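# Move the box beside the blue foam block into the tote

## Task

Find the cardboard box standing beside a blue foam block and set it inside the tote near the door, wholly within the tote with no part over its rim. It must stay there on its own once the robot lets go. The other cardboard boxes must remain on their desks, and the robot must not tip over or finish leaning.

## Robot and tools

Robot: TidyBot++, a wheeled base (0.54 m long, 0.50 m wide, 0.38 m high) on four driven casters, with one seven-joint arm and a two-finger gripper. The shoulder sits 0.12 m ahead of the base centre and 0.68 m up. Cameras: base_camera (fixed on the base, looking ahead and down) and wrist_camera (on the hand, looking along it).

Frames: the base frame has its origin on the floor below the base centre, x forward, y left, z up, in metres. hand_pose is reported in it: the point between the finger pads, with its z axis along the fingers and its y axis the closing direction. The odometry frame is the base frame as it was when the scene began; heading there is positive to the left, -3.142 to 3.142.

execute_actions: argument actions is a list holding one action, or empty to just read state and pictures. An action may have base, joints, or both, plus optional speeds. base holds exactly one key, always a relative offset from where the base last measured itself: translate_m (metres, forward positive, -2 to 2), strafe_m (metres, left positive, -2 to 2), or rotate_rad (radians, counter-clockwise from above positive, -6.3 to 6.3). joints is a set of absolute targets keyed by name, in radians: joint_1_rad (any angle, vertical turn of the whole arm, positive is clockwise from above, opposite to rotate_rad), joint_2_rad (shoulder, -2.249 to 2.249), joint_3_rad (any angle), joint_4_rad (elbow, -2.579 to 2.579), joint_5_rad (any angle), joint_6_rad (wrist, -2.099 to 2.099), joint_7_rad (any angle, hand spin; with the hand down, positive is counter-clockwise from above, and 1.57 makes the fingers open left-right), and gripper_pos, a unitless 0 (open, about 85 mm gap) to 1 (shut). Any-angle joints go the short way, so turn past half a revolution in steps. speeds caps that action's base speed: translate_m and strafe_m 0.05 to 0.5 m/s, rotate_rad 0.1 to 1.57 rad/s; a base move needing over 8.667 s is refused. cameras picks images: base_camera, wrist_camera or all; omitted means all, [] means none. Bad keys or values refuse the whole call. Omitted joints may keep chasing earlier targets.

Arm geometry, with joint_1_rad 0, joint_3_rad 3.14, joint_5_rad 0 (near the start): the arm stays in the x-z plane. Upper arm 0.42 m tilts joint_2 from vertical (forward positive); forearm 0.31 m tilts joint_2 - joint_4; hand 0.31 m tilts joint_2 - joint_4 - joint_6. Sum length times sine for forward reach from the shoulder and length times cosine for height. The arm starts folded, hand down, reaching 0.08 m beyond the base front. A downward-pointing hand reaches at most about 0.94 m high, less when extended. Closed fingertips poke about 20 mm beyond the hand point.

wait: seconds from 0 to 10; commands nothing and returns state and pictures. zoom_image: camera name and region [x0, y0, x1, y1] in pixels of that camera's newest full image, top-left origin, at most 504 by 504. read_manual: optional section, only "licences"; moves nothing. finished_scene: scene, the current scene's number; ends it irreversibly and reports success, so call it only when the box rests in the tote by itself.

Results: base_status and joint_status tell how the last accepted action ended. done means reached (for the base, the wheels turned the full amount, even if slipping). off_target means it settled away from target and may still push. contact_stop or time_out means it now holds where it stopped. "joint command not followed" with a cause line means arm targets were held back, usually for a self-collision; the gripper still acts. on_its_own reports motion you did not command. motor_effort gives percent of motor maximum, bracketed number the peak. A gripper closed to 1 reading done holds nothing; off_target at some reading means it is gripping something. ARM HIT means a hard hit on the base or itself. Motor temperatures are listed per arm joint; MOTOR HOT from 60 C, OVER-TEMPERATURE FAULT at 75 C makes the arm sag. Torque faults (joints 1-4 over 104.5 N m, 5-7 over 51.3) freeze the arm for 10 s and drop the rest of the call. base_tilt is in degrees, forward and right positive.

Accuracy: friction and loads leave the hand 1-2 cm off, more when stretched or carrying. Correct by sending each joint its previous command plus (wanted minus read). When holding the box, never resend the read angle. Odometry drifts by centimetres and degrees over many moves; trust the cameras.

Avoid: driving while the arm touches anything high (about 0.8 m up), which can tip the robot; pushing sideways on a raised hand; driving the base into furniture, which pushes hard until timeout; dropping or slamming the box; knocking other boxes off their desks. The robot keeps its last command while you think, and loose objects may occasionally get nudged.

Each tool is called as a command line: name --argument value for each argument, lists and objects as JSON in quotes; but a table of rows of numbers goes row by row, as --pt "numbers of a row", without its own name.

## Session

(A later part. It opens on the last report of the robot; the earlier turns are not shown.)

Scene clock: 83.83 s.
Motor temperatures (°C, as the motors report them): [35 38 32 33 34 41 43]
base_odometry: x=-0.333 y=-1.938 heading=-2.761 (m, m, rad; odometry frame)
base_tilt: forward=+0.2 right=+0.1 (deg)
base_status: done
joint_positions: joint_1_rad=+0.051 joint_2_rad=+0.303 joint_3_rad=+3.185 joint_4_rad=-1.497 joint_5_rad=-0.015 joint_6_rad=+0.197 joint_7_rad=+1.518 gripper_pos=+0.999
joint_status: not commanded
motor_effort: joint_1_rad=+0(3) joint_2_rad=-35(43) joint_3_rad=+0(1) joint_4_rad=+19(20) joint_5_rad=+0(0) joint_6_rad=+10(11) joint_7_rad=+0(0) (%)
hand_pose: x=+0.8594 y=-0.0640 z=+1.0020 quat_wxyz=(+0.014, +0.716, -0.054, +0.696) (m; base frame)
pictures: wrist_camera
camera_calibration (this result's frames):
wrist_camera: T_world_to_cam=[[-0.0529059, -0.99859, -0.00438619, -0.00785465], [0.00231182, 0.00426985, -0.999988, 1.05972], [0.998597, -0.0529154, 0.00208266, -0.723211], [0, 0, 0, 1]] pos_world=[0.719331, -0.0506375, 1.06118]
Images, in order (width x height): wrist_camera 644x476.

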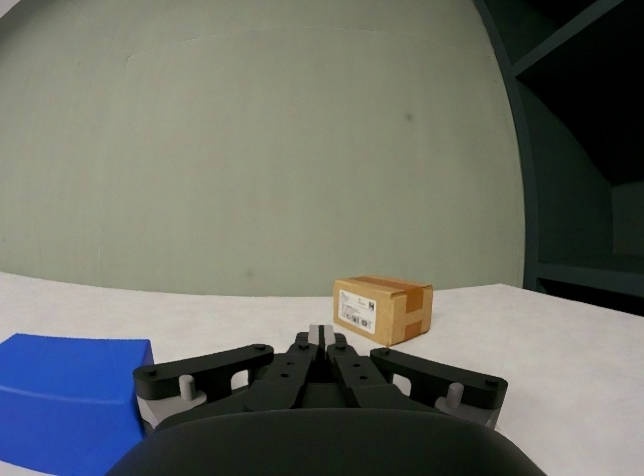

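execute_actions --actions '[{"base":{"rotate_rad":-0.38},"joints":{"joint_2_rad":0.0}}]' --cameras '["wrist_camera"]'

Scene clock: 86.27 s.
Motor temperatures (°C, as the motors report them): [35 38 32 33 34 41 43]
base_odometry: x=-0.333 y=-1.938 heading=-3.140 (m, m, rad; odometry frame)
base_tilt: forward=+0.2 right=+0.1 (deg)
base_status: done
joint_positions: joint_1_rad=+0.054 joint_2_rad=-0.006 joint_3_rad=+3.189 joint_4_rad=-1.497 joint_5_rad=-0.015 joint_6_rad=+0.197 joint_7_rad=+1.518 gripper_pos=+0.999
joint_status: all done
motor_effort: joint_1_rad=+0(5) joint_2_rad=-24(38) joint_3_rad=+1(5) joint_4_rad=+20(21) joint_5_rad=+0(1) joint_6_rad=+10(11) joint_7_rad=+0(0) (%)
hand_pose: x=+0.7266 y=-0.0620 z=+1.2126 quat_wxyz=(+0.015, +0.601, -0.052, +0.798) (m; base frame)
pictures: wrist_camera
camera_calibration (this result's frames):
wrist_camera: T_world_to_cam=[[-0.0591917, -0.998235, -0.00486736, -0.00677841], [0.30572, -0.013486, -0.952026, 0.990902], [0.95028, -0.0578401, 0.305979, -0.924705], [0, 0, 0, 1]] pos_world=[0.575389, -0.0468881, 1.22627]
Images, in order (width x height): wrist_camera 644x476.

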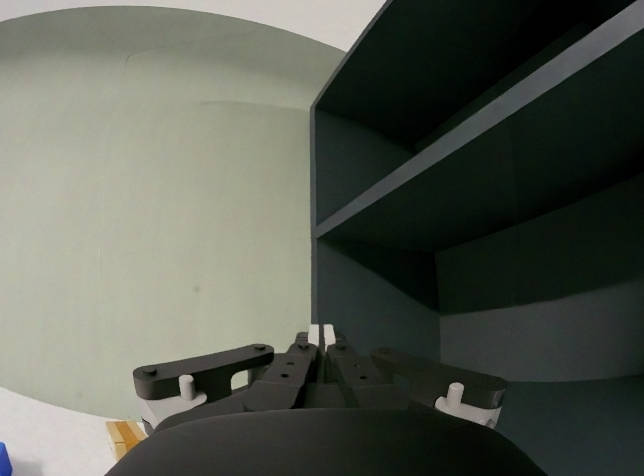

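execute_actions --actions '[{"base":{"strafe_m":0.14}}]' --cameras '[]'

execute_actions --actions '[{"joints":{"joint_2_rad":0.3,"joint_6_rad":0.1}}]' --cameras '["wrist_camera"]'

Scene clock: 88.03 s.
Motor temperatures (°C, as the motors report them): [35 38 32 34 34 41 43]
base_odometry: x=-0.333 y=-2.078 heading=-3.141 (m, m, rad; odometry frame)
base_tilt: forward=+0.2 right=+0.1 (deg)
base_status: done
joint_positions: joint_1_rad=+0.051 joint_2_rad=-0.006 joint_3_rad=+3.181 joint_4_rad=-1.497 joint_5_rad=-0.015 joint_6_rad=+0.197 joint_7_rad=+1.518 gripper_pos=+0.999
joint_status: not commanded
motor_effort: joint_1_rad=+1(3) joint_2_rad=-24(25) joint_3_rad=+2(2) joint_4_rad=+20(20) joint_5_rad=+0(0) joint_6_rad=+10(11) joint_7_rad=-1(0) (%)
hand_pose: x=+0.7273 y=-0.0543 z=+1.2126 quat_wxyz=(+0.010, +0.601, -0.049, +0.798) (m; base frame)
pictures: none
No camera images: the call's "cameras" was empty. Leave "cameras" out to get every camera's image.

Scene clock: 89.53 s.
Motor temperatures (°C, as the motors report them): [35 38 32 34 34 41 43]
base_odometry: x=-0.333 y=-2.078 heading=-3.141 (m, m, rad; odometry frame)
base_tilt: forward=+0.2 right=+0.1 (deg)
base_status: not commanded
joint_positions: joint_1_rad=+0.051 joint_2_rad=+0.294 joint_3_rad=+3.181 joint_4_rad=-1.492 joint_5_rad=-0.015 joint_6_rad=+0.134 joint_7_rad=+1.518 gripper_pos=+0.999
joint_status: all done
motor_effort: joint_1_rad=+0(0) joint_2_rad=-36(40) joint_3_rad=+1(0) joint_4_rad=+19(21) joint_5_rad=+0(0) joint_6_rad=+10(11) joint_7_rad=+0(0) (%)
hand_pose: x=+0.8561 y=-0.0608 z=+0.9919 quat_wxyz=(+0.012, +0.733, -0.054, +0.678) (m; base frame)
pictures: wrist_camera
camera_calibration (this result's frames):
wrist_camera: T_world_to_cam=[[-0.0483373, -0.998796, -0.00832867, -0.00479454], [-0.0470658, 0.0106068, -0.998835, 1.09107], [0.997722, -0.0478891, -0.0475219, -0.669509], [0, 0, 0, 1]] pos_world=[0.719104, -0.0484236, 1.05794]
Images, in order (width x height): wrist_camera 644x476.

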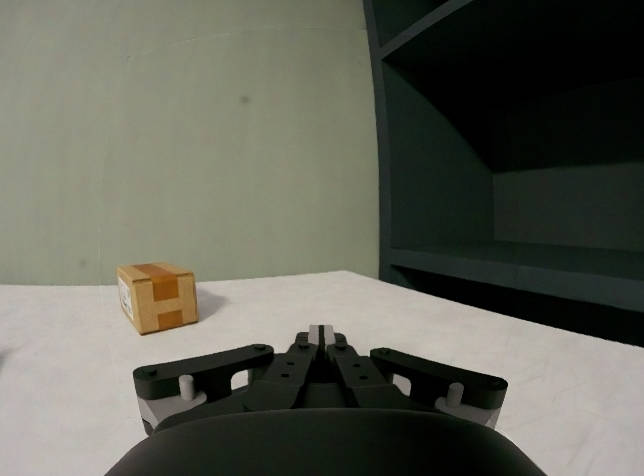

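execute_actions --actions '[{"base":{"strafe_m":-0.15},"joints":{"joint_1_rad":-0.3,"gripper_pos":0,"joint_6_rad":0.2},"speeds":{"strafe_m":0.2}}]' --cameras '["wrist_camera"]'

Scene clock: 91.23 s.
Motor temperatures (°C, as the motors report them): [35 39 32 34 34 41 43]
base_odometry: x=-0.333 y=-1.928 heading=+3.141 (m, m, rad; odometry frame)
base_tilt: forward=+0.2 right=+0.1 (deg)
base_status: done
joint_positions: joint_1_rad=-0.278 joint_2_rad=+0.294 joint_3_rad=+3.178 joint_4_rad=-1.492 joint_5_rad=-0.015 joint_6_rad=+0.167 joint_7_rad=+1.518 gripper_pos=+0.000
joint_status: all done
motor_effort: joint_1_rad=+1(2) joint_2_rad=-36(37) joint_3_rad=+1(3) joint_4_rad=+20(20) joint_5_rad=+0(0) joint_6_rad=+10(11) joint_7_rad=-1(0) (%)
hand_pose: x=+0.8366 y=+0.1819 z=+1.0020 quat_wxyz=(-0.102, +0.721, +0.066, +0.682) (m; base frame)
pictures: wrist_camera
camera_calibration (this result's frames):
wrist_camera: T_world_to_cam=[[0.278901, -0.96029, -0.00758898, -0.0447669], [-0.0163829, 0.00314354, -0.999861, 1.07443], [0.96018, 0.278987, -0.0148556, -0.698687], [0, 0, 0, 1]] pos_world=[0.700953, 0.148558, 1.06356]
Images, in order (width x height): wrist_camera 644x476.

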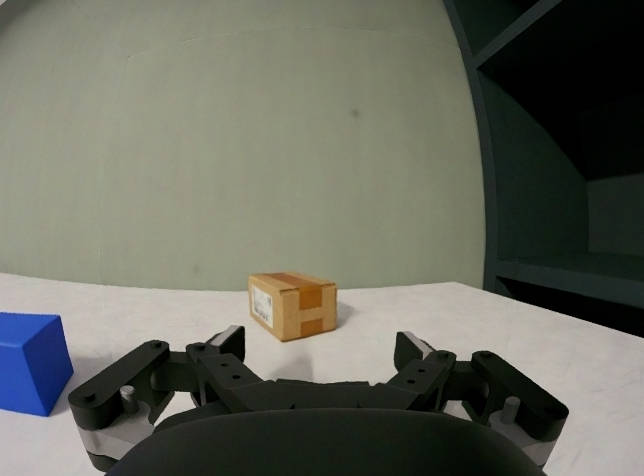

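execute_actions --actions '[{"base":{"strafe_m":-0.12},"joints":{"joint_1_rad":-0.47},"speeds":{"strafe_m":0.2}}]' --cameras '["wrist_camera"]'

Scene clock: 92.73 s.
Motor temperatures (°C, as the motors report them): [35 39 32 34 34 41 43]
base_odometry: x=-0.333 y=-1.808 heading=+3.140 (m, m, rad; odometry frame)
base_tilt: forward=+0.2 right=+0.1 (deg)
base_status: done
joint_positions: joint_1_rad=-0.454 joint_2_rad=+0.294 joint_3_rad=+3.179 joint_4_rad=-1.492 joint_5_rad=-0.015 joint_6_rad=+0.167 joint_7_rad=+1.518 gripper_pos=+0.000
joint_status: all done
motor_effort: joint_1_rad=+0(2) joint_2_rad=-35(37) joint_3_rad=+1(2) joint_4_rad=+19(20) joint_5_rad=+0(0) joint_6_rad=+10(11) joint_7_rad=-1(0) (%)
hand_pose: x=+0.7939 y=+0.3042 z=+1.0021 quat_wxyz=(-0.161, +0.712, +0.129, +0.671) (m; base frame)
pictures: wrist_camera
camera_calibration (this result's frames):
wrist_camera: T_world_to_cam=[[0.441937, -0.897015, -0.00743458, -0.0642815], [-0.016204, 0.000303726, -0.999869, 1.07419], [0.8969, 0.442, -0.014401, -0.691644], [0, 0, 0, 1]] pos_world=[0.66615, 0.247719, 1.06361]
Images, in order (width x height): wrist_camera 644x476.

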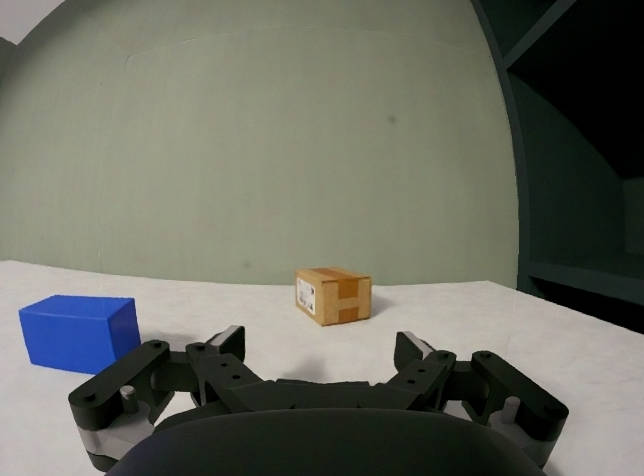

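execute_actions --actions '[{"base":{"translate_m":0.1},"speeds":{"translate_m":0.1}}]' --cameras '["wrist_camera"]'

Scene clock: 94.53 s.
Motor temperatures (°C, as the motors report them): [35 39 32 34 34 41 43]
base_odometry: x=-0.433 y=-1.808 heading=+3.140 (m, m, rad; odometry frame)
base_tilt: forward=+0.2 right=+0.0 (deg)
base_status: done
joint_positions: joint_1_rad=-0.454 joint_2_rad=+0.297 joint_3_rad=+3.179 joint_4_rad=-1.492 joint_5_rad=-0.015 joint_6_rad=+0.168 joint_7_rad=+1.518 gripper_pos=+0.000
joint_status: not commanded
motor_effort: joint_1_rad=+0(1) joint_2_rad=-36(37) joint_3_rad=+0(2) joint_4_rad=+19(20) joint_5_rad=+0(0) joint_6_rad=+11(11) joint_7_rad=+0(0) (%)
hand_pose: x=+0.7947 y=+0.3049 z=+1.0003 quat_wxyz=(-0.161, +0.713, +0.129, +0.670) (m; base frame)
pictures: wrist_camera
camera_calibration (this result's frames):
wrist_camera: T_world_to_cam=[[0.442227, -0.896873, -0.0073888, -0.0643687], [-0.017713, -0.000496781, -0.999843, 1.07378], [0.896728, 0.442289, -0.016106, -0.690927], [0, 0, 0, 1]] pos_world=[0.667059, 0.248392, 1.062]
Images, in order (width x height): wrist_camera 644x476.

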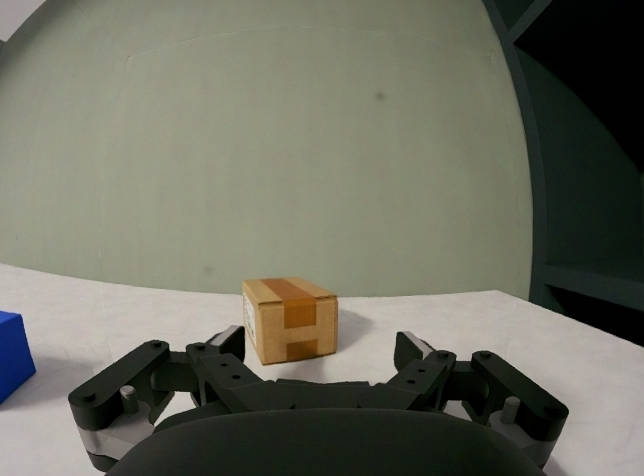

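execute_actions --actions '[{"base":{"strafe_m":0.055},"speeds":{"strafe_m":0.1}}]' --cameras '[]'

execute_actions --actions '[{"base":{"translate_m":0.08},"speeds":{"translate_m":0.1}}]' --cameras '["wrist_camera"]'

Scene clock: 95.87 s.
Motor temperatures (°C, as the motors report them): [35 39 32 34 34 41 43]
base_odometry: x=-0.434 y=-1.863 heading=+3.140 (m, m, rad; odometry frame)
base_tilt: forward=+0.2 right=+0.0 (deg)
base_status: done
joint_positions: joint_1_rad=-0.458 joint_2_rad=+0.297 joint_3_rad=+3.179 joint_4_rad=-1.492 joint_5_rad=-0.015 joint_6_rad=+0.169 joint_7_rad=+1.518 gripper_pos=+0.000
joint_status: not commanded
motor_effort: joint_1_rad=-1(4) joint_2_rad=-34(37) joint_3_rad=+0(2) joint_4_rad=+19(20) joint_5_rad=+0(0) joint_6_rad=+10(10) joint_7_rad=+0(0) (%)
hand_pose: x=+0.7936 y=+0.3073 z=+1.0003 quat_wxyz=(-0.162, +0.713, +0.131, +0.670) (m; base frame)
pictures: none
No camera images: the call's "cameras" was empty. Leave "cameras" out to get every camera's image.

Scene clock: 97.20 s.
Motor temperatures (°C, as the motors report them): [35 39 32 34 34 41 43]
base_odometry: x=-0.514 y=-1.863 heading=+3.140 (m, m, rad; odometry frame)
base_tilt: forward=+0.2 right=+0.1 (deg)
base_status: done
joint_positions: joint_1_rad=-0.458 joint_2_rad=+0.298 joint_3_rad=+3.179 joint_4_rad=-1.492 joint_5_rad=-0.015 joint_6_rad=+0.170 joint_7_rad=+1.518 gripper_pos=+0.000
joint_status: not commanded
motor_effort: joint_1_rad=+0(2) joint_2_rad=-36(38) joint_3_rad=+0(2) joint_4_rad=+20(21) joint_5_rad=+0(0) joint_6_rad=+10(11) joint_7_rad=+0(1) (%)
hand_pose: x=+0.7938 y=+0.3074 z=+1.0003 quat_wxyz=(-0.162, +0.712, +0.131, +0.670) (m; base frame)
pictures: wrist_camera
camera_calibration (this result's frames):
wrist_camera: T_world_to_cam=[[0.445435, -0.895285, -0.00728051, -0.0648459], [-0.0169042, -0.000279503, -0.999857, 1.07309], [0.895155, 0.445494, -0.0152585, -0.691785], [0, 0, 0, 1]] pos_world=[0.666279, 0.250431, 1.06191]
Images, in order (width x height): wrist_camera 644x476.

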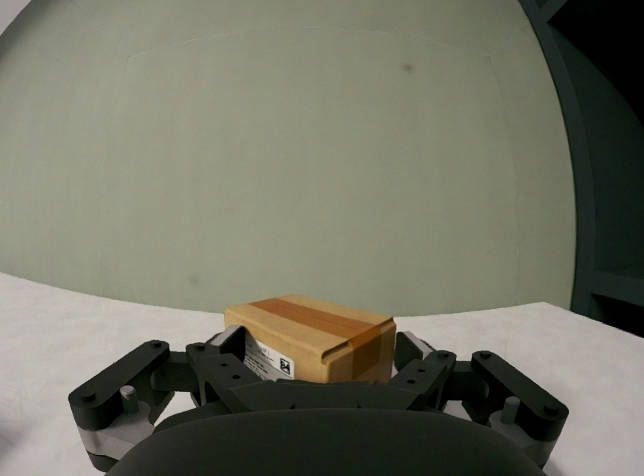

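execute_actions --actions '[{"joints":{"gripper_pos":1}}]' --cameras '["wrist_camera"]'

Scene clock: 98.43 s.
Motor temperatures (°C, as the motors report them): [35 39 32 34 34 41 43]
base_odometry: x=-0.514 y=-1.863 heading=+3.140 (m, m, rad; odometry frame)
base_tilt: forward=+0.2 right=+0.1 (deg)
base_status: not commanded
joint_positions: joint_1_rad=-0.458 joint_2_rad=+0.298 joint_3_rad=+3.179 joint_4_rad=-1.492 joint_5_rad=-0.015 joint_6_rad=+0.170 joint_7_rad=+1.518 gripper_pos=+0.999
joint_status: all done
motor_effort: joint_1_rad=+0(0) joint_2_rad=-35(35) joint_3_rad=+0(1) joint_4_rad=+19(20) joint_5_rad=+0(0) joint_6_rad=+10(10) joint_7_rad=-1(0) (%)
hand_pose: x=+0.7938 y=+0.3074 z=+1.0003 quat_wxyz=(-0.162, +0.712, +0.131, +0.670) (m; base frame)
pictures: wrist_camera
camera_calibration (this result's frames):
wrist_camera: T_world_to_cam=[[0.445435, -0.895285, -0.00728067, -0.0648458], [-0.0169045, -0.000279479, -0.999857, 1.07309], [0.895155, 0.445494, -0.0152588, -0.691785], [0, 0, 0, 1]] pos_world=[0.666279, 0.250431, 1.06191]
Images, in order (width x height): wrist_camera 644x476.

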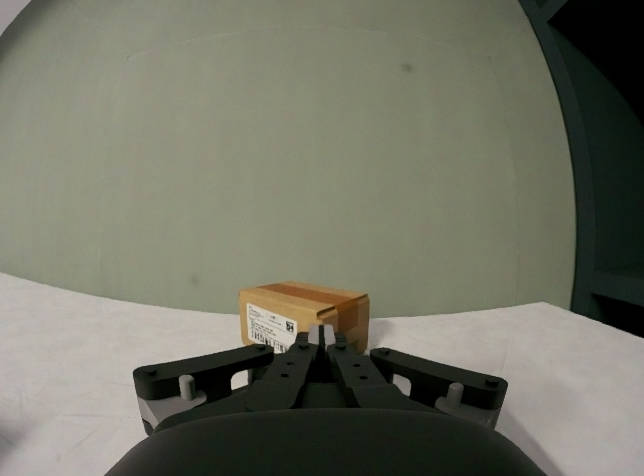

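execute_actions --actions '[{"base":{"strafe_m":0.035},"speeds":{"strafe_m":0.1}}]' --cameras '[]'

execute_actions --actions '[{"base":{"translate_m":0.07},"speeds":{"translate_m":0.1}}]' --cameras '[]'

execute_actions --actions '[{"base":{"translate_m":-0.15},"joints":{"gripper_pos":0}}]' --cameras '["wrist_camera"]'

Scene clock: 99.57 s.
Motor temperatures (°C, as the motors report them): [35 39 32 34 34 41 43]
base_odometry: x=-0.514 y=-1.898 heading=+3.140 (m, m, rad; odometry frame)
base_tilt: forward=+0.2 right=+0.0 (deg)
base_status: done
joint_positions: joint_1_rad=-0.459 joint_2_rad=+0.278 joint_3_rad=+3.179 joint_4_rad=-1.493 joint_5_rad=-0.015 joint_6_rad=+0.171 joint_7_rad=+1.518 gripper_pos=+0.999
joint_status: not commanded
motor_effort: joint_1_rad=+0(4) joint_2_rad=-30(36) joint_3_rad=+0(2) joint_4_rad=+19(21) joint_5_rad=+1(0) joint_6_rad=+10(11) joint_7_rad=+0(0) (%)
hand_pose: x=+0.7878 y=+0.3053 z=+1.0144 quat_wxyz=(-0.165, +0.706, +0.129, +0.677) (m; base frame)
pictures: none
No camera images: the call's "cameras" was empty. Leave "cameras" out to get every camera's image.

Scene clock: 102.87 s.
Motor temperatures (°C, as the motors report them): [35 39 32 34 34 41 43]
base_odometry: x=-0.582 y=-1.898 heading=+3.136 (m, m, rad; odometry frame)
base_tilt: forward=+0.1 right=+0.1 (deg)
base_status: translate_m time_out (by the wheels' count: +0.068 of +0.070)
joint_positions: joint_1_rad=-0.459 joint_2_rad=+0.092 joint_3_rad=+3.179 joint_4_rad=-1.493 joint_5_rad=-0.015 joint_6_rad=+0.172 joint_7_rad=+1.518 gripper_pos=+0.999
joint_status: not commanded
motor_effort: joint_1_rad=-4(4) joint_2_rad=+11(31) joint_3_rad=-2(2) joint_4_rad=+19(22) joint_5_rad=+0(0) joint_6_rad=+10(12) joint_7_rad=+0(0) (%)
hand_pose: x=+0.7211 y=+0.2722 z=+1.1453 quat_wxyz=(-0.182, +0.639, +0.115, +0.739) (m; base frame)
pictures: none
No camera images: the call's "cameras" was empty. Leave "cameras" out to get every camera's image.

not run: a stop came earlier in this reply.

execute_actions --actions '[{"base":{"translate_m":-0.1}}]' --cameras '["wrist_camera"]'

Scene clock: 105.63 s.
Motor temperatures (°C, as the motors report them): [35 39 32 34 34 41 43]
base_odometry: x=-0.481 y=-1.899 heading=+3.137 (m, m, rad; odometry frame)
base_tilt: forward=+0.2 right=+0.1 (deg)
base_status: done
joint_positions: joint_1_rad=-0.460 joint_2_rad=+0.303 joint_3_rad=+3.180 joint_4_rad=-1.493 joint_5_rad=-0.015 joint_6_rad=+0.189 joint_7_rad=+1.518 gripper_pos=+0.999
joint_status: not commanded
motor_effort: joint_1_rad=-1(5) joint_2_rad=-37(42) joint_3_rad=+0(3) joint_4_rad=+20(21) joint_5_rad=+0(0) joint_6_rad=+11(12) joint_7_rad=+0(1) (%)
hand_pose: x=+0.7951 y=+0.3091 z=+1.0021 quat_wxyz=(-0.164, +0.708, +0.130, +0.675) (m; base frame)
pictures: wrist_camera
camera_calibration (this result's frames):
wrist_camera: T_world_to_cam=[[0.446501, -0.894764, -0.00594116, -0.0662229], [-0.00426439, 0.0045118, -0.999981, 1.0635], [0.894773, 0.446517, -0.00180111, -0.707222], [0, 0, 0, 1]] pos_world=[0.666907, 0.251735, 1.06181]
Images, in order (width x height): wrist_camera 644x476.

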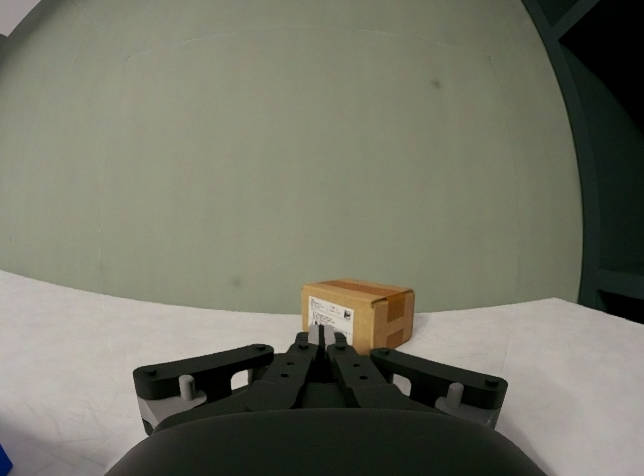

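execute_actions --actions '[{"joints":{"joint_1_rad":-0.27}}]' --cameras '[]'

execute_actions --actions '[{"base":{"translate_m":0.04},"speeds":{"translate_m":0.1}}]' --cameras '["wrist_camera"]'

execute_actions --actions '[{"joints":{"joint_1_rad":-0.9}}]' --cameras '["wrist_camera"]'

Scene clock: 107.00 s.
Motor temperatures (°C, as the motors report them): [35 39 32 34 34 41 43]
base_odometry: x=-0.481 y=-1.899 heading=+3.137 (m, m, rad; odometry frame)
base_tilt: forward=+0.2 right=+0.1 (deg)
base_status: not commanded
joint_positions: joint_1_rad=-0.276 joint_2_rad=+0.303 joint_3_rad=+3.183 joint_4_rad=-1.493 joint_5_rad=-0.015 joint_6_rad=+0.189 joint_7_rad=+1.518 gripper_pos=+0.999
joint_status: all done
motor_effort: joint_1_rad=+0(3) joint_2_rad=-36(37) joint_3_rad=+0(2) joint_4_rad=+19(20) joint_5_rad=+0(0) joint_6_rad=+10(11) joint_7_rad=-1(0) (%)
hand_pose: x=+0.8407 y=+0.1784 z=+1.0021 quat_wxyz=(-0.100, +0.717, +0.064, +0.687) (m; base frame)
pictures: none
No camera images: the call's "cameras" was empty. Leave "cameras" out to get every camera's image.

Scene clock: 107.93 s.
Motor temperatures (°C, as the motors report them): [35 39 32 34 34 41 43]
base_odometry: x=-0.521 y=-1.898 heading=+3.136 (m, m, rad; odometry frame)
base_tilt: forward=+0.2 right=+0.1 (deg)
base_status: done
joint_positions: joint_1_rad=-0.276 joint_2_rad=+0.301 joint_3_rad=+3.183 joint_4_rad=-1.493 joint_5_rad=-0.015 joint_6_rad=+0.189 joint_7_rad=+1.518 gripper_pos=+0.999
joint_status: not commanded
motor_effort: joint_1_rad=+0(2) joint_2_rad=-36(39) joint_3_rad=+0(2) joint_4_rad=+20(20) joint_5_rad=+0(0) joint_6_rad=+10(10) joint_7_rad=+0(0) (%)
hand_pose: x=+0.8400 y=+0.1782 z=+1.0039 quat_wxyz=(-0.100, +0.716, +0.064, +0.688) (m; base frame)
pictures: wrist_camera
camera_calibration (this result's frames):
wrist_camera: T_world_to_cam=[[0.272568, -0.962123, -0.00514687, -0.0460666], [-0.000883147, 0.00509923, -0.999987, 1.06309], [0.962136, 0.272569, 0.000540191, -0.716865], [0, 0, 0, 1]] pos_world=[0.703217, 0.145652, 1.06323]
Images, in order (width x height): wrist_camera 644x476.

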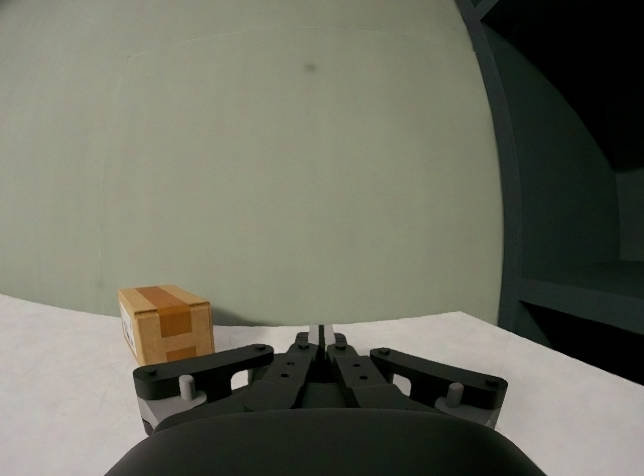

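Scene clock: 109.80 s.
Motor temperatures (°C, as the motors report them): [35 39 32 34 34 41 43]
base_odometry: x=-0.521 y=-1.898 heading=+3.136 (m, m, rad; odometry frame)
base_tilt: forward=+0.2 right=+0.1 (deg)
base_status: not commanded
joint_positions: joint_1_rad=-0.858 joint_2_rad=+0.281 joint_3_rad=+3.182 joint_4_rad=-1.492 joint_5_rad=-0.015 joint_6_rad=+0.189 joint_7_rad=+1.518 gripper_pos=+0.999
joint_status: joint_1_rad off_target (ended at -0.858, target -0.900)
motor_effort: joint_1_rad=-4(3) joint_2_rad=-31(36) joint_3_rad=-2(3) joint_4_rad=+17(21) joint_5_rad=+0(1) joint_6_rad=+9(11) joint_7_rad=+0(0) (%)
hand_pose: x=+0.6189 y=+0.5407 z=+1.0191 quat_wxyz=(-0.297, +0.661, +0.264, +0.637) (m; base frame)
pictures: wrist_camera
camera_calibration (this result's frames):
wrist_camera: T_world_to_cam=[[0.757053, -0.653332, -0.00534133, -0.103616], [0.0101011, 0.0198782, -0.999751, 1.06128], [0.653276, 0.75681, 0.0216482, -0.695118], [0, 0, 0, 1]] pos_world=[0.521826, 0.43728, 1.07551]
Images, in order (width x height): wrist_camera 644x476.

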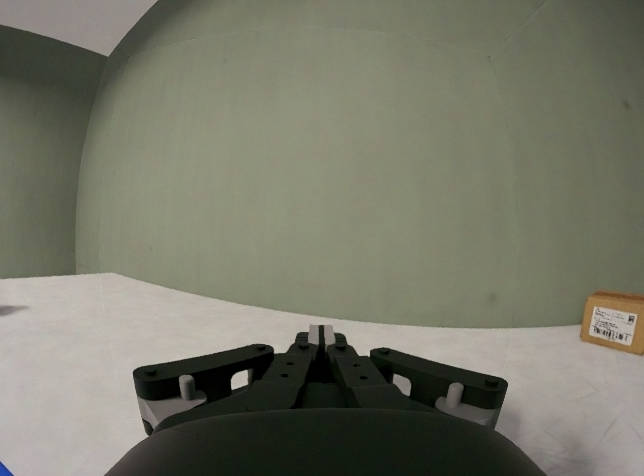

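execute_actions --actions '[{"base":{"translate_m":-0.15},"joints":{"joint_1_rad":0.0,"joint_2_rad":0.1,"joint_6_rad":-0.3}}]' --cameras '[]'

execute_actions --actions '[{"base":{"rotate_rad":0.39}}]' --cameras '["wrist_camera"]'

Scene clock: 112.30 s.
Motor temperatures (°C, as the motors report them): [35 39 32 34 34 41 43]
base_odometry: x=-0.371 y=-1.899 heading=+3.137 (m, m, rad; odometry frame)
base_tilt: forward=+0.2 right=+0.1 (deg)
base_status: done
joint_positions: joint_1_rad=-0.019 joint_2_rad=+0.113 joint_3_rad=+3.184 joint_4_rad=-1.492 joint_5_rad=-0.015 joint_6_rad=-0.267 joint_7_rad=+1.518 gripper_pos=+0.999
joint_status: all done
motor_effort: joint_1_rad=+0(6) joint_2_rad=-28(37) joint_3_rad=+1(4) joint_4_rad=+19(20) joint_5_rad=+0(1) joint_6_rad=+9(11) joint_7_rad=+0(0) (%)
hand_pose: x=+0.7783 y=-0.0116 z=+0.9972 quat_wxyz=(-0.013, +0.804, -0.034, +0.593) (m; base frame)
pictures: none
No camera images: the call's "cameras" was empty. Leave "cameras" out to get every camera's image.

Scene clock: 113.57 s.
Motor temperatures (°C, as the motors report them): [35 39 32 34 34 41 43]
base_odometry: x=-0.371 y=-1.899 heading=-2.757 (m, m, rad; odometry frame)
base_tilt: forward=+0.2 right=+0.1 (deg)
base_status: done
joint_positions: joint_1_rad=-0.011 joint_2_rad=+0.113 joint_3_rad=+3.171 joint_4_rad=-1.492 joint_5_rad=-0.015 joint_6_rad=-0.267 joint_7_rad=+1.518 gripper_pos=+0.999
joint_status: not commanded
motor_effort: joint_1_rad=+0(4) joint_2_rad=-29(30) joint_3_rad=+0(4) joint_4_rad=+20(20) joint_5_rad=+0(1) joint_6_rad=+10(9) joint_7_rad=+0(0) (%)
hand_pose: x=+0.7782 y=-0.0087 z=+0.9970 quat_wxyz=(-0.015, +0.804, -0.032, +0.593) (m; base frame)
pictures: wrist_camera
camera_calibration (this result's frames):
wrist_camera: T_world_to_cam=[[0.0215394, -0.999438, -0.0256753, 0.00638203], [-0.263905, 0.0190866, -0.96436, 1.22636], [0.964308, 0.0275476, -0.263345, -0.347153], [0, 0, 0, 1]] pos_world=[0.658267, -0.00746536, 1.0914]
Images, in order (width x height): wrist_camera 644x476.

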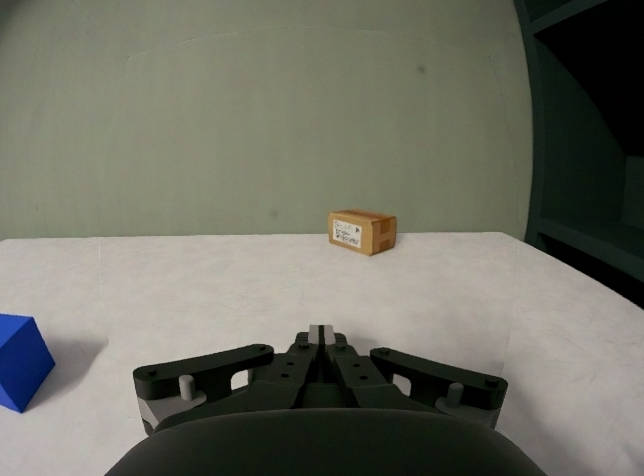

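execute_actions --actions '[{"joints":{"joint_1_rad":0.09,"joint_2_rad":0.5,"joint_4_rad":-0.95,"joint_6_rad":-0.05}}]' --cameras '[]'

execute_actions --actions '[{"base":{"translate_m":0.12},"speeds":{"translate_m":0.1}}]' --cameras '["wrist_camera"]'

Scene clock: 115.70 s.
Motor temperatures (°C, as the motors report them): [35 39 32 34 34 41 43]
base_odometry: x=-0.371 y=-1.899 heading=-2.757 (m, m, rad; odometry frame)
base_tilt: forward=+0.2 right=+0.1 (deg)
base_status: not commanded
joint_positions: joint_1_rad=+0.066 joint_2_rad=+0.495 joint_3_rad=+3.171 joint_4_rad=-0.975 joint_5_rad=-0.015 joint_6_rad=-0.084 joint_7_rad=+1.518 gripper_pos=+0.999
joint_status: all done
motor_effort: joint_1_rad=+0(1) joint_2_rad=-43(45) joint_3_rad=+1(0) joint_4_rad=+20(19) joint_5_rad=+0(0) joint_6_rad=+10(11) joint_7_rad=+0(0) (%)
hand_pose: x=+0.9401 y=-0.0684 z=+1.0891 quat_wxyz=(+0.013, +0.699, -0.050, +0.713) (m; base frame)
pictures: none
No camera images: the call's "cameras" was empty. Leave "cameras" out to get every camera's image.

Scene clock: 117.43 s.
Motor temperatures (°C, as the motors report them): [35 39 32 34 34 41 43]
base_odometry: x=-0.482 y=-1.944 heading=-2.756 (m, m, rad; odometry frame)
base_tilt: forward=+0.2 right=+0.1 (deg)
base_status: done
joint_positions: joint_1_rad=+0.087 joint_2_rad=+0.348 joint_3_rad=+3.175 joint_4_rad=-0.961 joint_5_rad=-0.015 joint_6_rad=-0.078 joint_7_rad=+1.518 gripper_pos=+0.999
joint_status: not commanded
motor_effort: joint_1_rad=-3(4) joint_2_rad=-9(44) joint_3_rad=-1(2) joint_4_rad=+19(28) joint_5_rad=+0(0) joint_6_rad=+10(15) joint_7_rad=+0(1) (%)
hand_pose: x=+0.8683 y=-0.0815 z=+1.2153 quat_wxyz=(+0.023, +0.637, -0.055, +0.769) (m; base frame)
pictures: wrist_camera
camera_calibration (this result's frames):
wrist_camera: T_world_to_cam=[[-0.0721212, -0.99739, 0.00351174, -0.0166462], [0.214625, -0.0189578, -0.976512, 1.05822], [0.97403, -0.0696736, 0.215432, -0.972764], [0, 0, 0, 1]] pos_world=[0.719179, -0.0643172, 1.24299]
Images, in order (width x height): wrist_camera 644x476.

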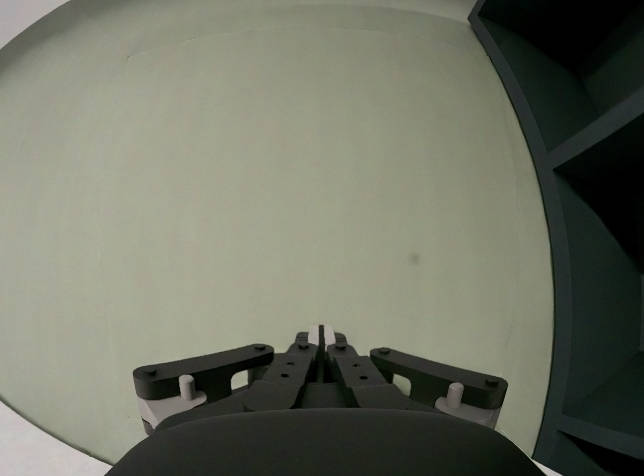

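execute_actions --actions '[{"joints":{"joint_2_rad":0.38,"joint_4_rad":-1.2,"joint_6_rad":-0.05}}]' --cameras '["wrist_camera"]'

Scene clock: 119.00 s.
Motor temperatures (°C, as the motors report them): [35 39 32 34 34 41 43]
base_odometry: x=-0.482 y=-1.944 heading=-2.756 (m, m, rad; odometry frame)
base_tilt: forward=+0.2 right=+0.1 (deg)
base_status: not commanded
joint_positions: joint_1_rad=+0.087 joint_2_rad=+0.345 joint_3_rad=+3.175 joint_4_rad=-1.184 joint_5_rad=-0.015 joint_6_rad=-0.078 joint_7_rad=+1.518 gripper_pos=+0.999
joint_status: all done
motor_effort: joint_1_rad=-2(3) joint_2_rad=-28(28) joint_3_rad=+0(1) joint_4_rad=+20(21) joint_5_rad=+0(0) joint_6_rad=+10(11) joint_7_rad=-1(0) (%)
hand_pose: x=+0.8820 y=-0.0847 z=+1.0800 quat_wxyz=(+0.021, +0.717, -0.063, +0.694) (m; base frame)
pictures: wrist_camera
camera_calibration (this result's frames):
wrist_camera: T_world_to_cam=[[-0.0749905, -0.997163, -0.00651425, -0.00507006], [-0.00119423, 0.00662245, -0.999977, 1.14098], [0.997184, -0.074981, -0.00168746, -0.743599], [0, 0, 0, 1]] pos_world=[0.742487, -0.0683676, 1.13966]
Images, in order (width x height): wrist_camera 644x476.

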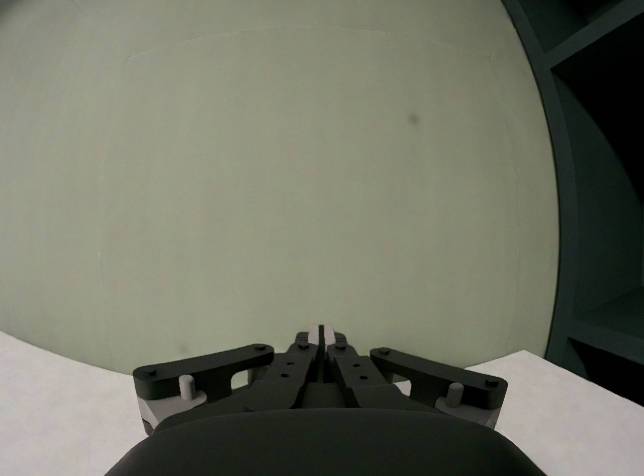

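execute_actions --actions '[{"joints":{"joint_6_rad":-0.3}}]' --cameras '[]'

execute_actions --actions '[{"base":{"translate_m":-0.2},"speeds":{"translate_m":0.08},"joints":{"joint_2_rad":0.36}}]' --cameras '[]'

execute_actions --actions '[{"joints":{"joint_2_rad":0.1}}]' --cameras '["wrist_camera"]'

Scene clock: 119.97 s.
Motor temperatures (°C, as the motors report them): [35 39 32 34 34 41 43]
base_odometry: x=-0.482 y=-1.944 heading=-2.756 (m, m, rad; odometry frame)
base_tilt: forward=+0.2 right=+0.1 (deg)
base_status: not commanded
joint_positions: joint_1_rad=+0.087 joint_2_rad=+0.344 joint_3_rad=+3.175 joint_4_rad=-1.188 joint_5_rad=-0.015 joint_6_rad=-0.281 joint_7_rad=+1.518 gripper_pos=+0.999
joint_status: all done
motor_effort: joint_1_rad=-1(2) joint_2_rad=-29(31) joint_3_rad=+0(0) joint_4_rad=+20(22) joint_5_rad=+0(1) joint_6_rad=+10(11) joint_7_rad=-1(1) (%)
hand_pose: x=+0.8729 y=-0.0834 z=+1.0161 quat_wxyz=(+0.019, +0.784, -0.068, +0.617) (m; base frame)
pictures: none
No camera images: the call's "cameras" was empty. Leave "cameras" out to get every camera's image.

Scene clock: 122.97 s.
Motor temperatures (°C, as the motors report them): [35 39 32 34 34 41 43]
base_odometry: x=-0.297 y=-1.869 heading=-2.756 (m, m, rad; odometry frame)
base_tilt: forward=+0.2 right=+0.1 (deg)
base_status: done
joint_positions: joint_1_rad=+0.087 joint_2_rad=+0.360 joint_3_rad=+3.175 joint_4_rad=-1.188 joint_5_rad=-0.015 joint_6_rad=-0.281 joint_7_rad=+1.518 gripper_pos=+0.999
joint_status: all done
motor_effort: joint_1_rad=+0(2) joint_2_rad=-37(40) joint_3_rad=+1(1) joint_4_rad=+19(21) joint_5_rad=+0(0) joint_6_rad=+10(10) joint_7_rad=+0(0) (%)
hand_pose: x=+0.8781 y=-0.0839 z=+1.0039 quat_wxyz=(+0.019, +0.789, -0.069, +0.610) (m; base frame)
pictures: none
No camera images: the call's "cameras" was empty. Leave "cameras" out to get every camera's image.

Scene clock: 124.63 s.
Motor temperatures (°C, as the motors report them): [35 39 32 34 34 41 43]
base_odometry: x=-0.297 y=-1.869 heading=-2.756 (m, m, rad; odometry frame)
base_tilt: forward=+0.2 right=+0.1 (deg)
base_status: not commanded
joint_positions: joint_1_rad=+0.087 joint_2_rad=+0.094 joint_3_rad=+3.175 joint_4_rad=-1.188 joint_5_rad=-0.015 joint_6_rad=-0.281 joint_7_rad=+1.518 gripper_pos=+0.999
joint_status: all done
motor_effort: joint_1_rad=+0(0) joint_2_rad=-27(42) joint_3_rad=+1(1) joint_4_rad=+19(21) joint_5_rad=+0(0) joint_6_rad=+10(11) joint_7_rad=-1(0) (%)
hand_pose: x=+0.7674 y=-0.0742 z=+1.1928 quat_wxyz=(+0.019, +0.701, -0.063, +0.710) (m; base frame)
pictures: wrist_camera
camera_calibration (this result's frames):
wrist_camera: T_world_to_cam=[[-0.0730534, -0.997254, -0.0121788, 0.00280274], [0.0433574, 0.00902427, -0.999019, 1.21847], [0.996385, -0.0735098, 0.0425791, -0.680398], [0, 0, 0, 1]] pos_world=[0.625314, -0.0582166, 1.24627]
Images, in order (width x height): wrist_camera 644x476.

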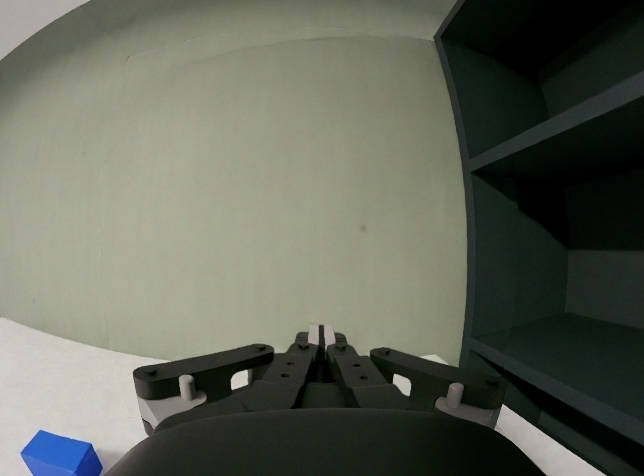

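execute_actions --actions '[{"joints":{"joint_6_rad":-0.65}}]' --cameras '["wrist_camera"]'

Scene clock: 126.67 s.
Motor temperatures (°C, as the motors report them): [35 39 32 34 34 41 43]
base_odometry: x=-0.297 y=-1.869 heading=-2.756 (m, m, rad; odometry frame)
base_tilt: forward=+0.2 right=+0.1 (deg)
base_status: not commanded
joint_positions: joint_1_rad=+0.087 joint_2_rad=+0.099 joint_3_rad=+3.175 joint_4_rad=-1.193 joint_5_rad=-0.015 joint_6_rad=-0.640 joint_7_rad=+1.518 gripper_pos=+0.999
joint_status: all done
motor_effort: joint_1_rad=+0(0) joint_2_rad=-28(30) joint_3_rad=+1(0) joint_4_rad=+19(21) joint_5_rad=+0(0) joint_6_rad=+9(11) joint_7_rad=+0(0) (%)
hand_pose: x=+0.7505 y=-0.0709 z=+1.0773 quat_wxyz=(+0.014, +0.819, -0.073, +0.569) (m; base frame)
pictures: wrist_camera
camera_calibration (this result's frames):
wrist_camera: T_world_to_cam=[[-0.0763104, -0.996704, -0.0275417, 0.0224676], [-0.317336, 0.0504635, -0.946969, 1.32136], [0.945238, -0.0635236, -0.320141, -0.228513], [0, 0, 0, 1]] pos_world=[0.637028, -0.0588028, 1.17875]
Images, in order (width x height): wrist_camera 644x476.

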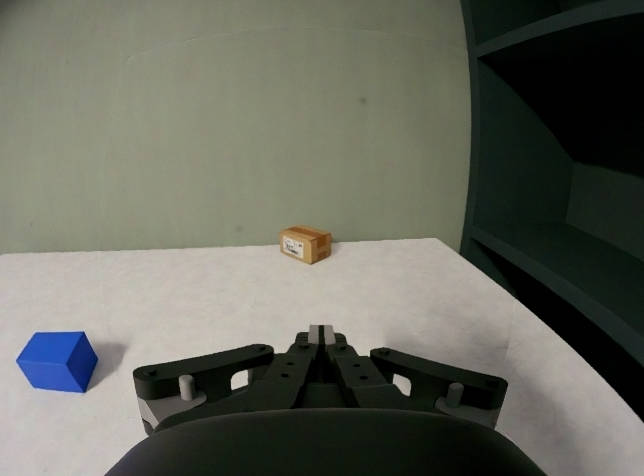

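execute_actions --actions '[{"base":{"strafe_m":0.2},"joints":{"joint_1_rad":-0.1,"joint_2_rad":0.3,"joint_4_rad":-1.5,"joint_6_rad":0.0,"gripper_pos":0}}]' --cameras '["wrist_camera"]'

Scene clock: 128.87 s.
Motor temperatures (°C, as the motors report them): [35 39 32 34 34 41 43]
base_odometry: x=-0.221 y=-2.054 heading=-2.756 (m, m, rad; odometry frame)
base_tilt: forward=+0.2 right=+0.1 (deg)
base_status: done
joint_positions: joint_1_rad=-0.042 joint_2_rad=+0.247 joint_3_rad=+3.199 joint_4_rad=-1.445 joint_5_rad=-0.015 joint_6_rad=+0.005 joint_7_rad=+1.515 gripper_pos=+0.000
joint_status: joint_1_rad off_target (ended at -0.042, target -0.100); joint_2_rad off_target (ended at +0.247, target +0.300); joint_4_rad off_target (ended at -1.445, target -1.500); the others done
motor_effort: joint_1_rad=-7(18) joint_2_rad=-26(34) joint_3_rad=-5(17) joint_4_rad=+14(19) joint_5_rad=+1(3) joint_6_rad=+4(10) joint_7_rad=+1(6) (%)
hand_pose: x=+0.8436 y=-0.0040 z=+1.0159 quat_wxyz=(-0.014, +0.746, -0.027, +0.665) (m; base frame)
pictures: wrist_camera
camera_calibration (this result's frames):
wrist_camera: T_world_to_cam=[[0.0266301, -0.999588, -0.0106672, -0.00934658], [-0.0819044, 0.00845332, -0.996604, 1.14101], [0.996284, 0.0274133, -0.0816455, -0.617011], [0, 0, 0, 1]] pos_world=[0.708421, -0.00207375, 1.08666]
Images, in order (width x height): wrist_camera 644x476.

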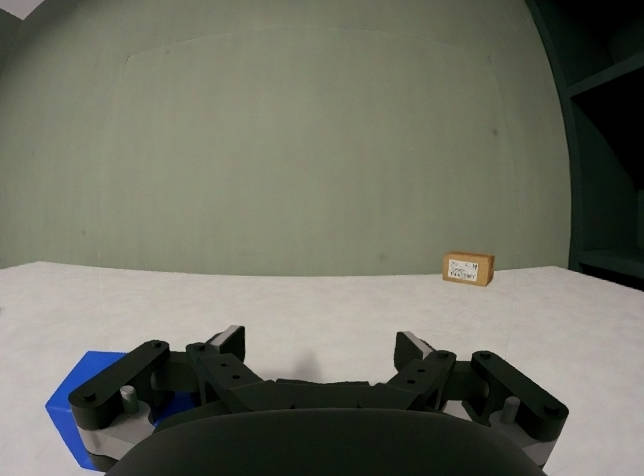

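execute_actions --actions '[{"base":{"translate_m":-0.22},"joints":{"joint_2_rad":0.25,"joint_1_rad":0.03}}]' --cameras '[]'

execute_actions --actions '[{"base":{"strafe_m":0.1},"joints":{"joint_2_rad":0.3,"joint_4_rad":-1.5,"joint_6_rad":0.2}}]' --cameras '["wrist_camera"]'

Scene clock: 130.73 s.
Motor temperatures (°C, as the motors report them): [35 39 32 34 34 41 43]
base_odometry: x=-0.017 y=-1.971 heading=-2.756 (m, m, rad; odometry frame)
base_tilt: forward=+0.2 right=+0.1 (deg)
base_status: done
joint_positions: joint_1_rad=+0.015 joint_2_rad=+0.245 joint_3_rad=+3.191 joint_4_rad=-1.486 joint_5_rad=-0.015 joint_6_rad=+0.031 joint_7_rad=+1.515 gripper_pos=+0.000
joint_status: all done
on_its_own: joint_4_rad moved -0.041 to your old target -1.500
motor_effort: joint_1_rad=+0(6) joint_2_rad=-34(38) joint_3_rad=+1(5) joint_4_rad=+19(21) joint_5_rad=+0(3) joint_6_rad=+10(11) joint_7_rad=+0(3) (%)
hand_pose: x=+0.8395 y=-0.0401 z=+0.9999 quat_wxyz=(+0.002, +0.750, -0.046, +0.660) (m; base frame)
pictures: none
No camera images: the call's "cameras" was empty. Leave "cameras" out to get every camera's image.

Scene clock: 132.00 s.
Motor temperatures (°C, as the motors report them): [35 39 32 34 34 41 43]
base_odometry: x=+0.021 y=-2.064 heading=-2.756 (m, m, rad; odometry frame)
base_tilt: forward=+0.2 right=+0.1 (deg)
base_status: done
joint_positions: joint_1_rad=+0.018 joint_2_rad=+0.292 joint_3_rad=+3.182 joint_4_rad=-1.486 joint_5_rad=-0.015 joint_6_rad=+0.176 joint_7_rad=+1.515 gripper_pos=+0.000
joint_status: all done
motor_effort: joint_1_rad=+1(4) joint_2_rad=-36(37) joint_3_rad=+1(2) joint_4_rad=+19(20) joint_5_rad=+0(0) joint_6_rad=+10(11) joint_7_rad=-1(0) (%)
hand_pose: x=+0.8584 y=-0.0375 z=+1.0104 quat_wxyz=(+0.000, +0.717, -0.043, +0.696) (m; base frame)
pictures: wrist_camera
camera_calibration (this result's frames):
wrist_camera: T_world_to_cam=[[-0.0167649, -0.999816, -0.00934515, -0.00746084], [0.00339827, 0.00928944, -0.999951, 1.06724], [0.999854, -0.0167959, 0.00324191, -0.721721], [0, 0, 0, 1]] pos_world=[0.717863, -0.0294955, 1.06946]
Images, in order (width x height): wrist_camera 644x476.

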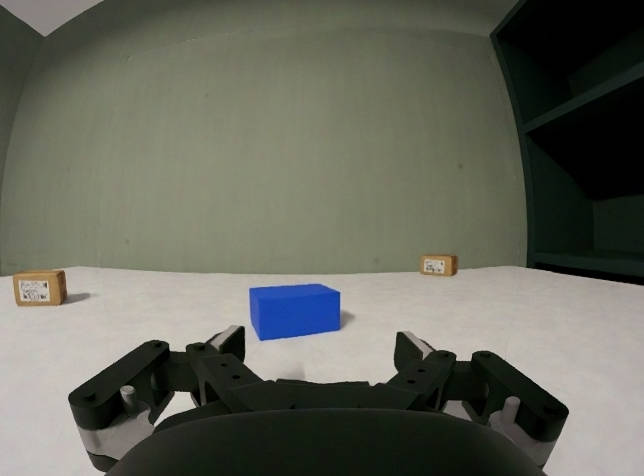

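execute_actions --actions '[{"base":{"strafe_m":-0.015},"joints":{"gripper_pos":1}}]' --cameras '[]'

execute_actions --actions '[{"base":{"translate_m":0.17},"speeds":{"translate_m":0.1}}]' --cameras '[]'

execute_actions --actions '[{"base":{"translate_m":-0.12},"joints":{"gripper_pos":0}}]' --cameras '["wrist_camera"]'

Scene clock: 133.43 s.
Motor temperatures (°C, as the motors report them): [35 39 32 34 34 41 43]
base_odometry: x=+0.015 y=-2.050 heading=-2.756 (m, m, rad; odometry frame)
base_tilt: forward=+0.2 right=+0.1 (deg)
base_status: done
joint_positions: joint_1_rad=+0.025 joint_2_rad=+0.292 joint_3_rad=+3.181 joint_4_rad=-1.486 joint_5_rad=-0.015 joint_6_rad=+0.176 joint_7_rad=+1.515 gripper_pos=+0.999
joint_status: all done
motor_effort: joint_1_rad=+0(4) joint_2_rad=-35(37) joint_3_rad=+1(4) joint_4_rad=+19(20) joint_5_rad=+0(1) joint_6_rad=+11(11) joint_7_rad=-1(0) (%)
hand_pose: x=+0.8581 y=-0.0426 z=+1.0104 quat_wxyz=(+0.002, +0.717, -0.045, +0.696) (m; base frame)
pictures: none
No camera images: the call's "cameras" was empty. Leave "cameras" out to get every camera's image.

Scene clock: 135.67 s.
Motor temperatures (°C, as the motors report them): [35 39 32 34 34 41 43]
base_odometry: x=-0.143 y=-2.114 heading=-2.756 (m, m, rad; odometry frame)
base_tilt: forward=+0.2 right=+0.1 (deg)
base_status: done
joint_positions: joint_1_rad=+0.025 joint_2_rad=+0.293 joint_3_rad=+3.181 joint_4_rad=-1.486 joint_5_rad=-0.015 joint_6_rad=+0.176 joint_7_rad=+1.515 gripper_pos=+0.999
joint_status: not commanded
motor_effort: joint_1_rad=+0(2) joint_2_rad=-36(37) joint_3_rad=+1(0) joint_4_rad=+19(20) joint_5_rad=+0(0) joint_6_rad=+9(10) joint_7_rad=+0(0) (%)
hand_pose: x=+0.8584 y=-0.0427 z=+1.0097 quat_wxyz=(+0.002, +0.717, -0.045, +0.696) (m; base frame)
pictures: none
No camera images: the call's "cameras" was empty. Leave "cameras" out to get every camera's image.

Scene clock: 136.93 s.
Motor temperatures (°C, as the motors report them): [35 39 32 34 34 41 43]
base_odometry: x=-0.032 y=-2.069 heading=-2.755 (m, m, rad; odometry frame)
base_tilt: forward=+0.2 right=+0.1 (deg)
base_status: done
joint_positions: joint_1_rad=+0.025 joint_2_rad=+0.294 joint_3_rad=+3.181 joint_4_rad=-1.486 joint_5_rad=-0.015 joint_6_rad=+0.176 joint_7_rad=+1.515 gripper_pos=+0.000
joint_status: all done
motor_effort: joint_1_rad=+0(2) joint_2_rad=-35(38) joint_3_rad=+0(1) joint_4_rad=+19(20) joint_5_rad=+0(0) joint_6_rad=+10(10) joint_7_rad=+0(1) (%)
hand_pose: x=+0.8589 y=-0.0427 z=+1.0086 quat_wxyz=(+0.003, +0.717, -0.045, +0.695) (m; base frame)
pictures: wrist_camera
camera_calibration (this result's frames):
wrist_camera: T_world_to_cam=[[-0.0236661, -0.999676, -0.00939924, -0.0066018], [0.00102101, 0.0093777, -0.999956, 1.06752], [0.999719, -0.0236746, 0.000798744, -0.720014], [0, 0, 0, 1]] pos_world=[0.718566, -0.0336566, 1.06798]
Images, in order (width x height): wrist_camera 644x476.

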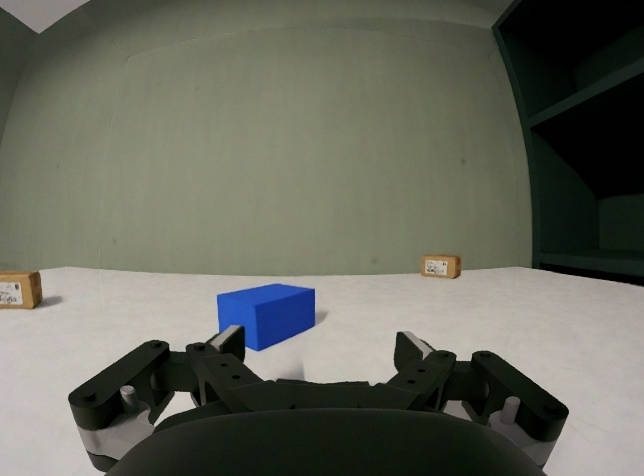

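execute_actions --actions '[{"base":{"strafe_m":0.6},"joints":{"joint_1_rad":0.72,"joint_2_rad":0.2}}]' --cameras '[]'

execute_actions --actions '[{"base":{"translate_m":0.2},"joints":{"joint_2_rad":0.3},"speeds":{"translate_m":0.15}}]' --cameras '["wrist_camera"]'

Scene clock: 139.90 s.
Motor temperatures (°C, as the motors report them): [35 39 32 34 34 41 43]
base_odometry: x=+0.195 y=-2.625 heading=-2.755 (m, m, rad; odometry frame)
base_tilt: forward=+0.2 right=+0.1 (deg)
base_status: done
joint_positions: joint_1_rad=+0.697 joint_2_rad=+0.202 joint_3_rad=+3.184 joint_4_rad=-1.486 joint_5_rad=-0.015 joint_6_rad=+0.176 joint_7_rad=+1.515 gripper_pos=+0.000
joint_status: all done
motor_effort: joint_1_rad=+0(4) joint_2_rad=-31(38) joint_3_rad=+1(2) joint_4_rad=+20(20) joint_5_rad=+0(1) joint_6_rad=+10(11) joint_7_rad=+0(0) (%)
hand_pose: x=+0.6449 y=-0.4740 z=+1.0754 quat_wxyz=(+0.242, +0.631, -0.268, +0.686) (m; base frame)
pictures: none
No camera images: the call's "cameras" was empty. Leave "cameras" out to get every camera's image.

Scene clock: 141.90 s.
Motor temperatures (°C, as the motors report them): [35 39 32 34 34 41 43]
base_odometry: x=+0.009 y=-2.701 heading=-2.755 (m, m, rad; odometry frame)
base_tilt: forward=+0.2 right=+0.1 (deg)
base_status: done
joint_positions: joint_1_rad=+0.702 joint_2_rad=+0.304 joint_3_rad=+3.184 joint_4_rad=-1.488 joint_5_rad=-0.015 joint_6_rad=+0.176 joint_7_rad=+1.515 gripper_pos=+0.000
joint_status: all done
motor_effort: joint_1_rad=+0(2) joint_2_rad=-36(38) joint_3_rad=+1(1) joint_4_rad=+20(21) joint_5_rad=+0(0) joint_6_rad=+9(11) joint_7_rad=-1(1) (%)
hand_pose: x=+0.6701 y=-0.4998 z=+1.0007 quat_wxyz=(+0.233, +0.665, -0.283, +0.651) (m; base frame)
pictures: wrist_camera
camera_calibration (this result's frames):
wrist_camera: T_world_to_cam=[[-0.646704, -0.762692, -0.00867574, 0.067076], [-0.00216697, 0.0132116, -0.99991, 1.06805], [0.762738, -0.646627, -0.0101967, -0.683704], [0, 0, 0, 1]] pos_world=[0.56718, -0.405054, 1.06156]
Images, in order (width x height): wrist_camera 644x476.

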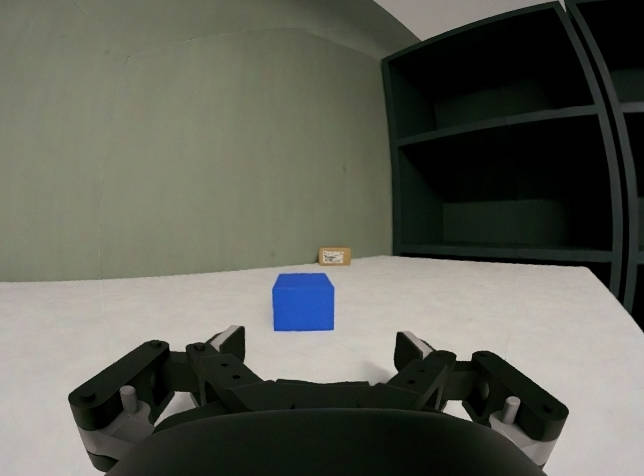

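execute_actions --actions '[{"base":{"translate_m":0.12},"speeds":{"translate_m":0.1}}]' --cameras '[]'

execute_actions --actions '[{"base":{"strafe_m":-0.08},"speeds":{"strafe_m":0.1}}]' --cameras '["wrist_camera"]'

Scene clock: 143.83 s.
Motor temperatures (°C, as the motors report them): [35 39 32 34 34 41 43]
base_odometry: x=-0.102 y=-2.746 heading=-2.755 (m, m, rad; odometry frame)
base_tilt: forward=+0.2 right=+0.1 (deg)
base_status: done
joint_positions: joint_1_rad=+0.705 joint_2_rad=+0.302 joint_3_rad=+3.184 joint_4_rad=-1.488 joint_5_rad=-0.015 joint_6_rad=+0.176 joint_7_rad=+1.515 gripper_pos=+0.000
joint_status: not commanded
motor_effort: joint_1_rad=+0(2) joint_2_rad=-36(38) joint_3_rad=+1(2) joint_4_rad=+19(20) joint_5_rad=+0(0) joint_6_rad=+10(10) joint_7_rad=-1(0) (%)
hand_pose: x=+0.6685 y=-0.5007 z=+1.0021 quat_wxyz=(+0.234, +0.664, -0.283, +0.651) (m; base frame)
pictures: none
No camera images: the call's "cameras" was empty. Leave "cameras" out to get every camera's image.

Scene clock: 145.17 s.
Motor temperatures (°C, as the motors report them): [35 39 32 34 34 41 43]
base_odometry: x=-0.132 y=-2.672 heading=-2.754 (m, m, rad; odometry frame)
base_tilt: forward=+0.2 right=+0.1 (deg)
base_status: done
joint_positions: joint_1_rad=+0.706 joint_2_rad=+0.302 joint_3_rad=+3.184 joint_4_rad=-1.488 joint_5_rad=-0.015 joint_6_rad=+0.176 joint_7_rad=+1.515 gripper_pos=+0.000
joint_status: not commanded
motor_effort: joint_1_rad=+0(3) joint_2_rad=-35(37) joint_3_rad=+1(3) joint_4_rad=+19(20) joint_5_rad=+0(0) joint_6_rad=+10(11) joint_7_rad=-1(0) (%)
hand_pose: x=+0.6678 y=-0.5014 z=+1.0022 quat_wxyz=(+0.234, +0.664, -0.284, +0.651) (m; base frame)
pictures: wrist_camera
camera_calibration (this result's frames):
wrist_camera: T_world_to_cam=[[-0.649361, -0.760429, -0.0087826, 0.067465], [-0.000466376, 0.011947, -0.999929, 1.06786], [0.76048, -0.649311, -0.00811253, -0.684853], [0, 0, 0, 1]] pos_world=[0.565124, -0.406138, 1.06282]
Images, in order (width x height): wrist_camera 644x476.

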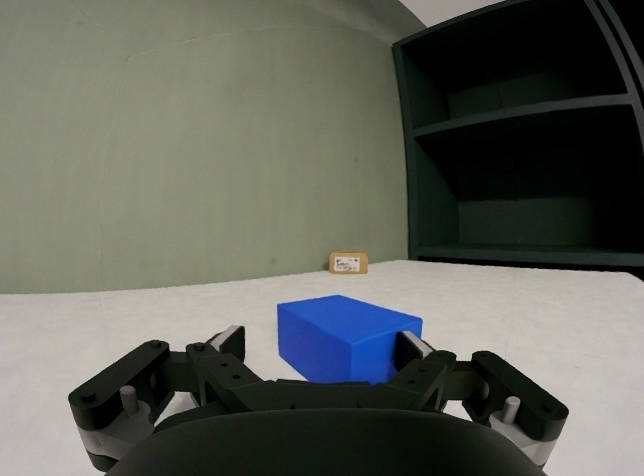

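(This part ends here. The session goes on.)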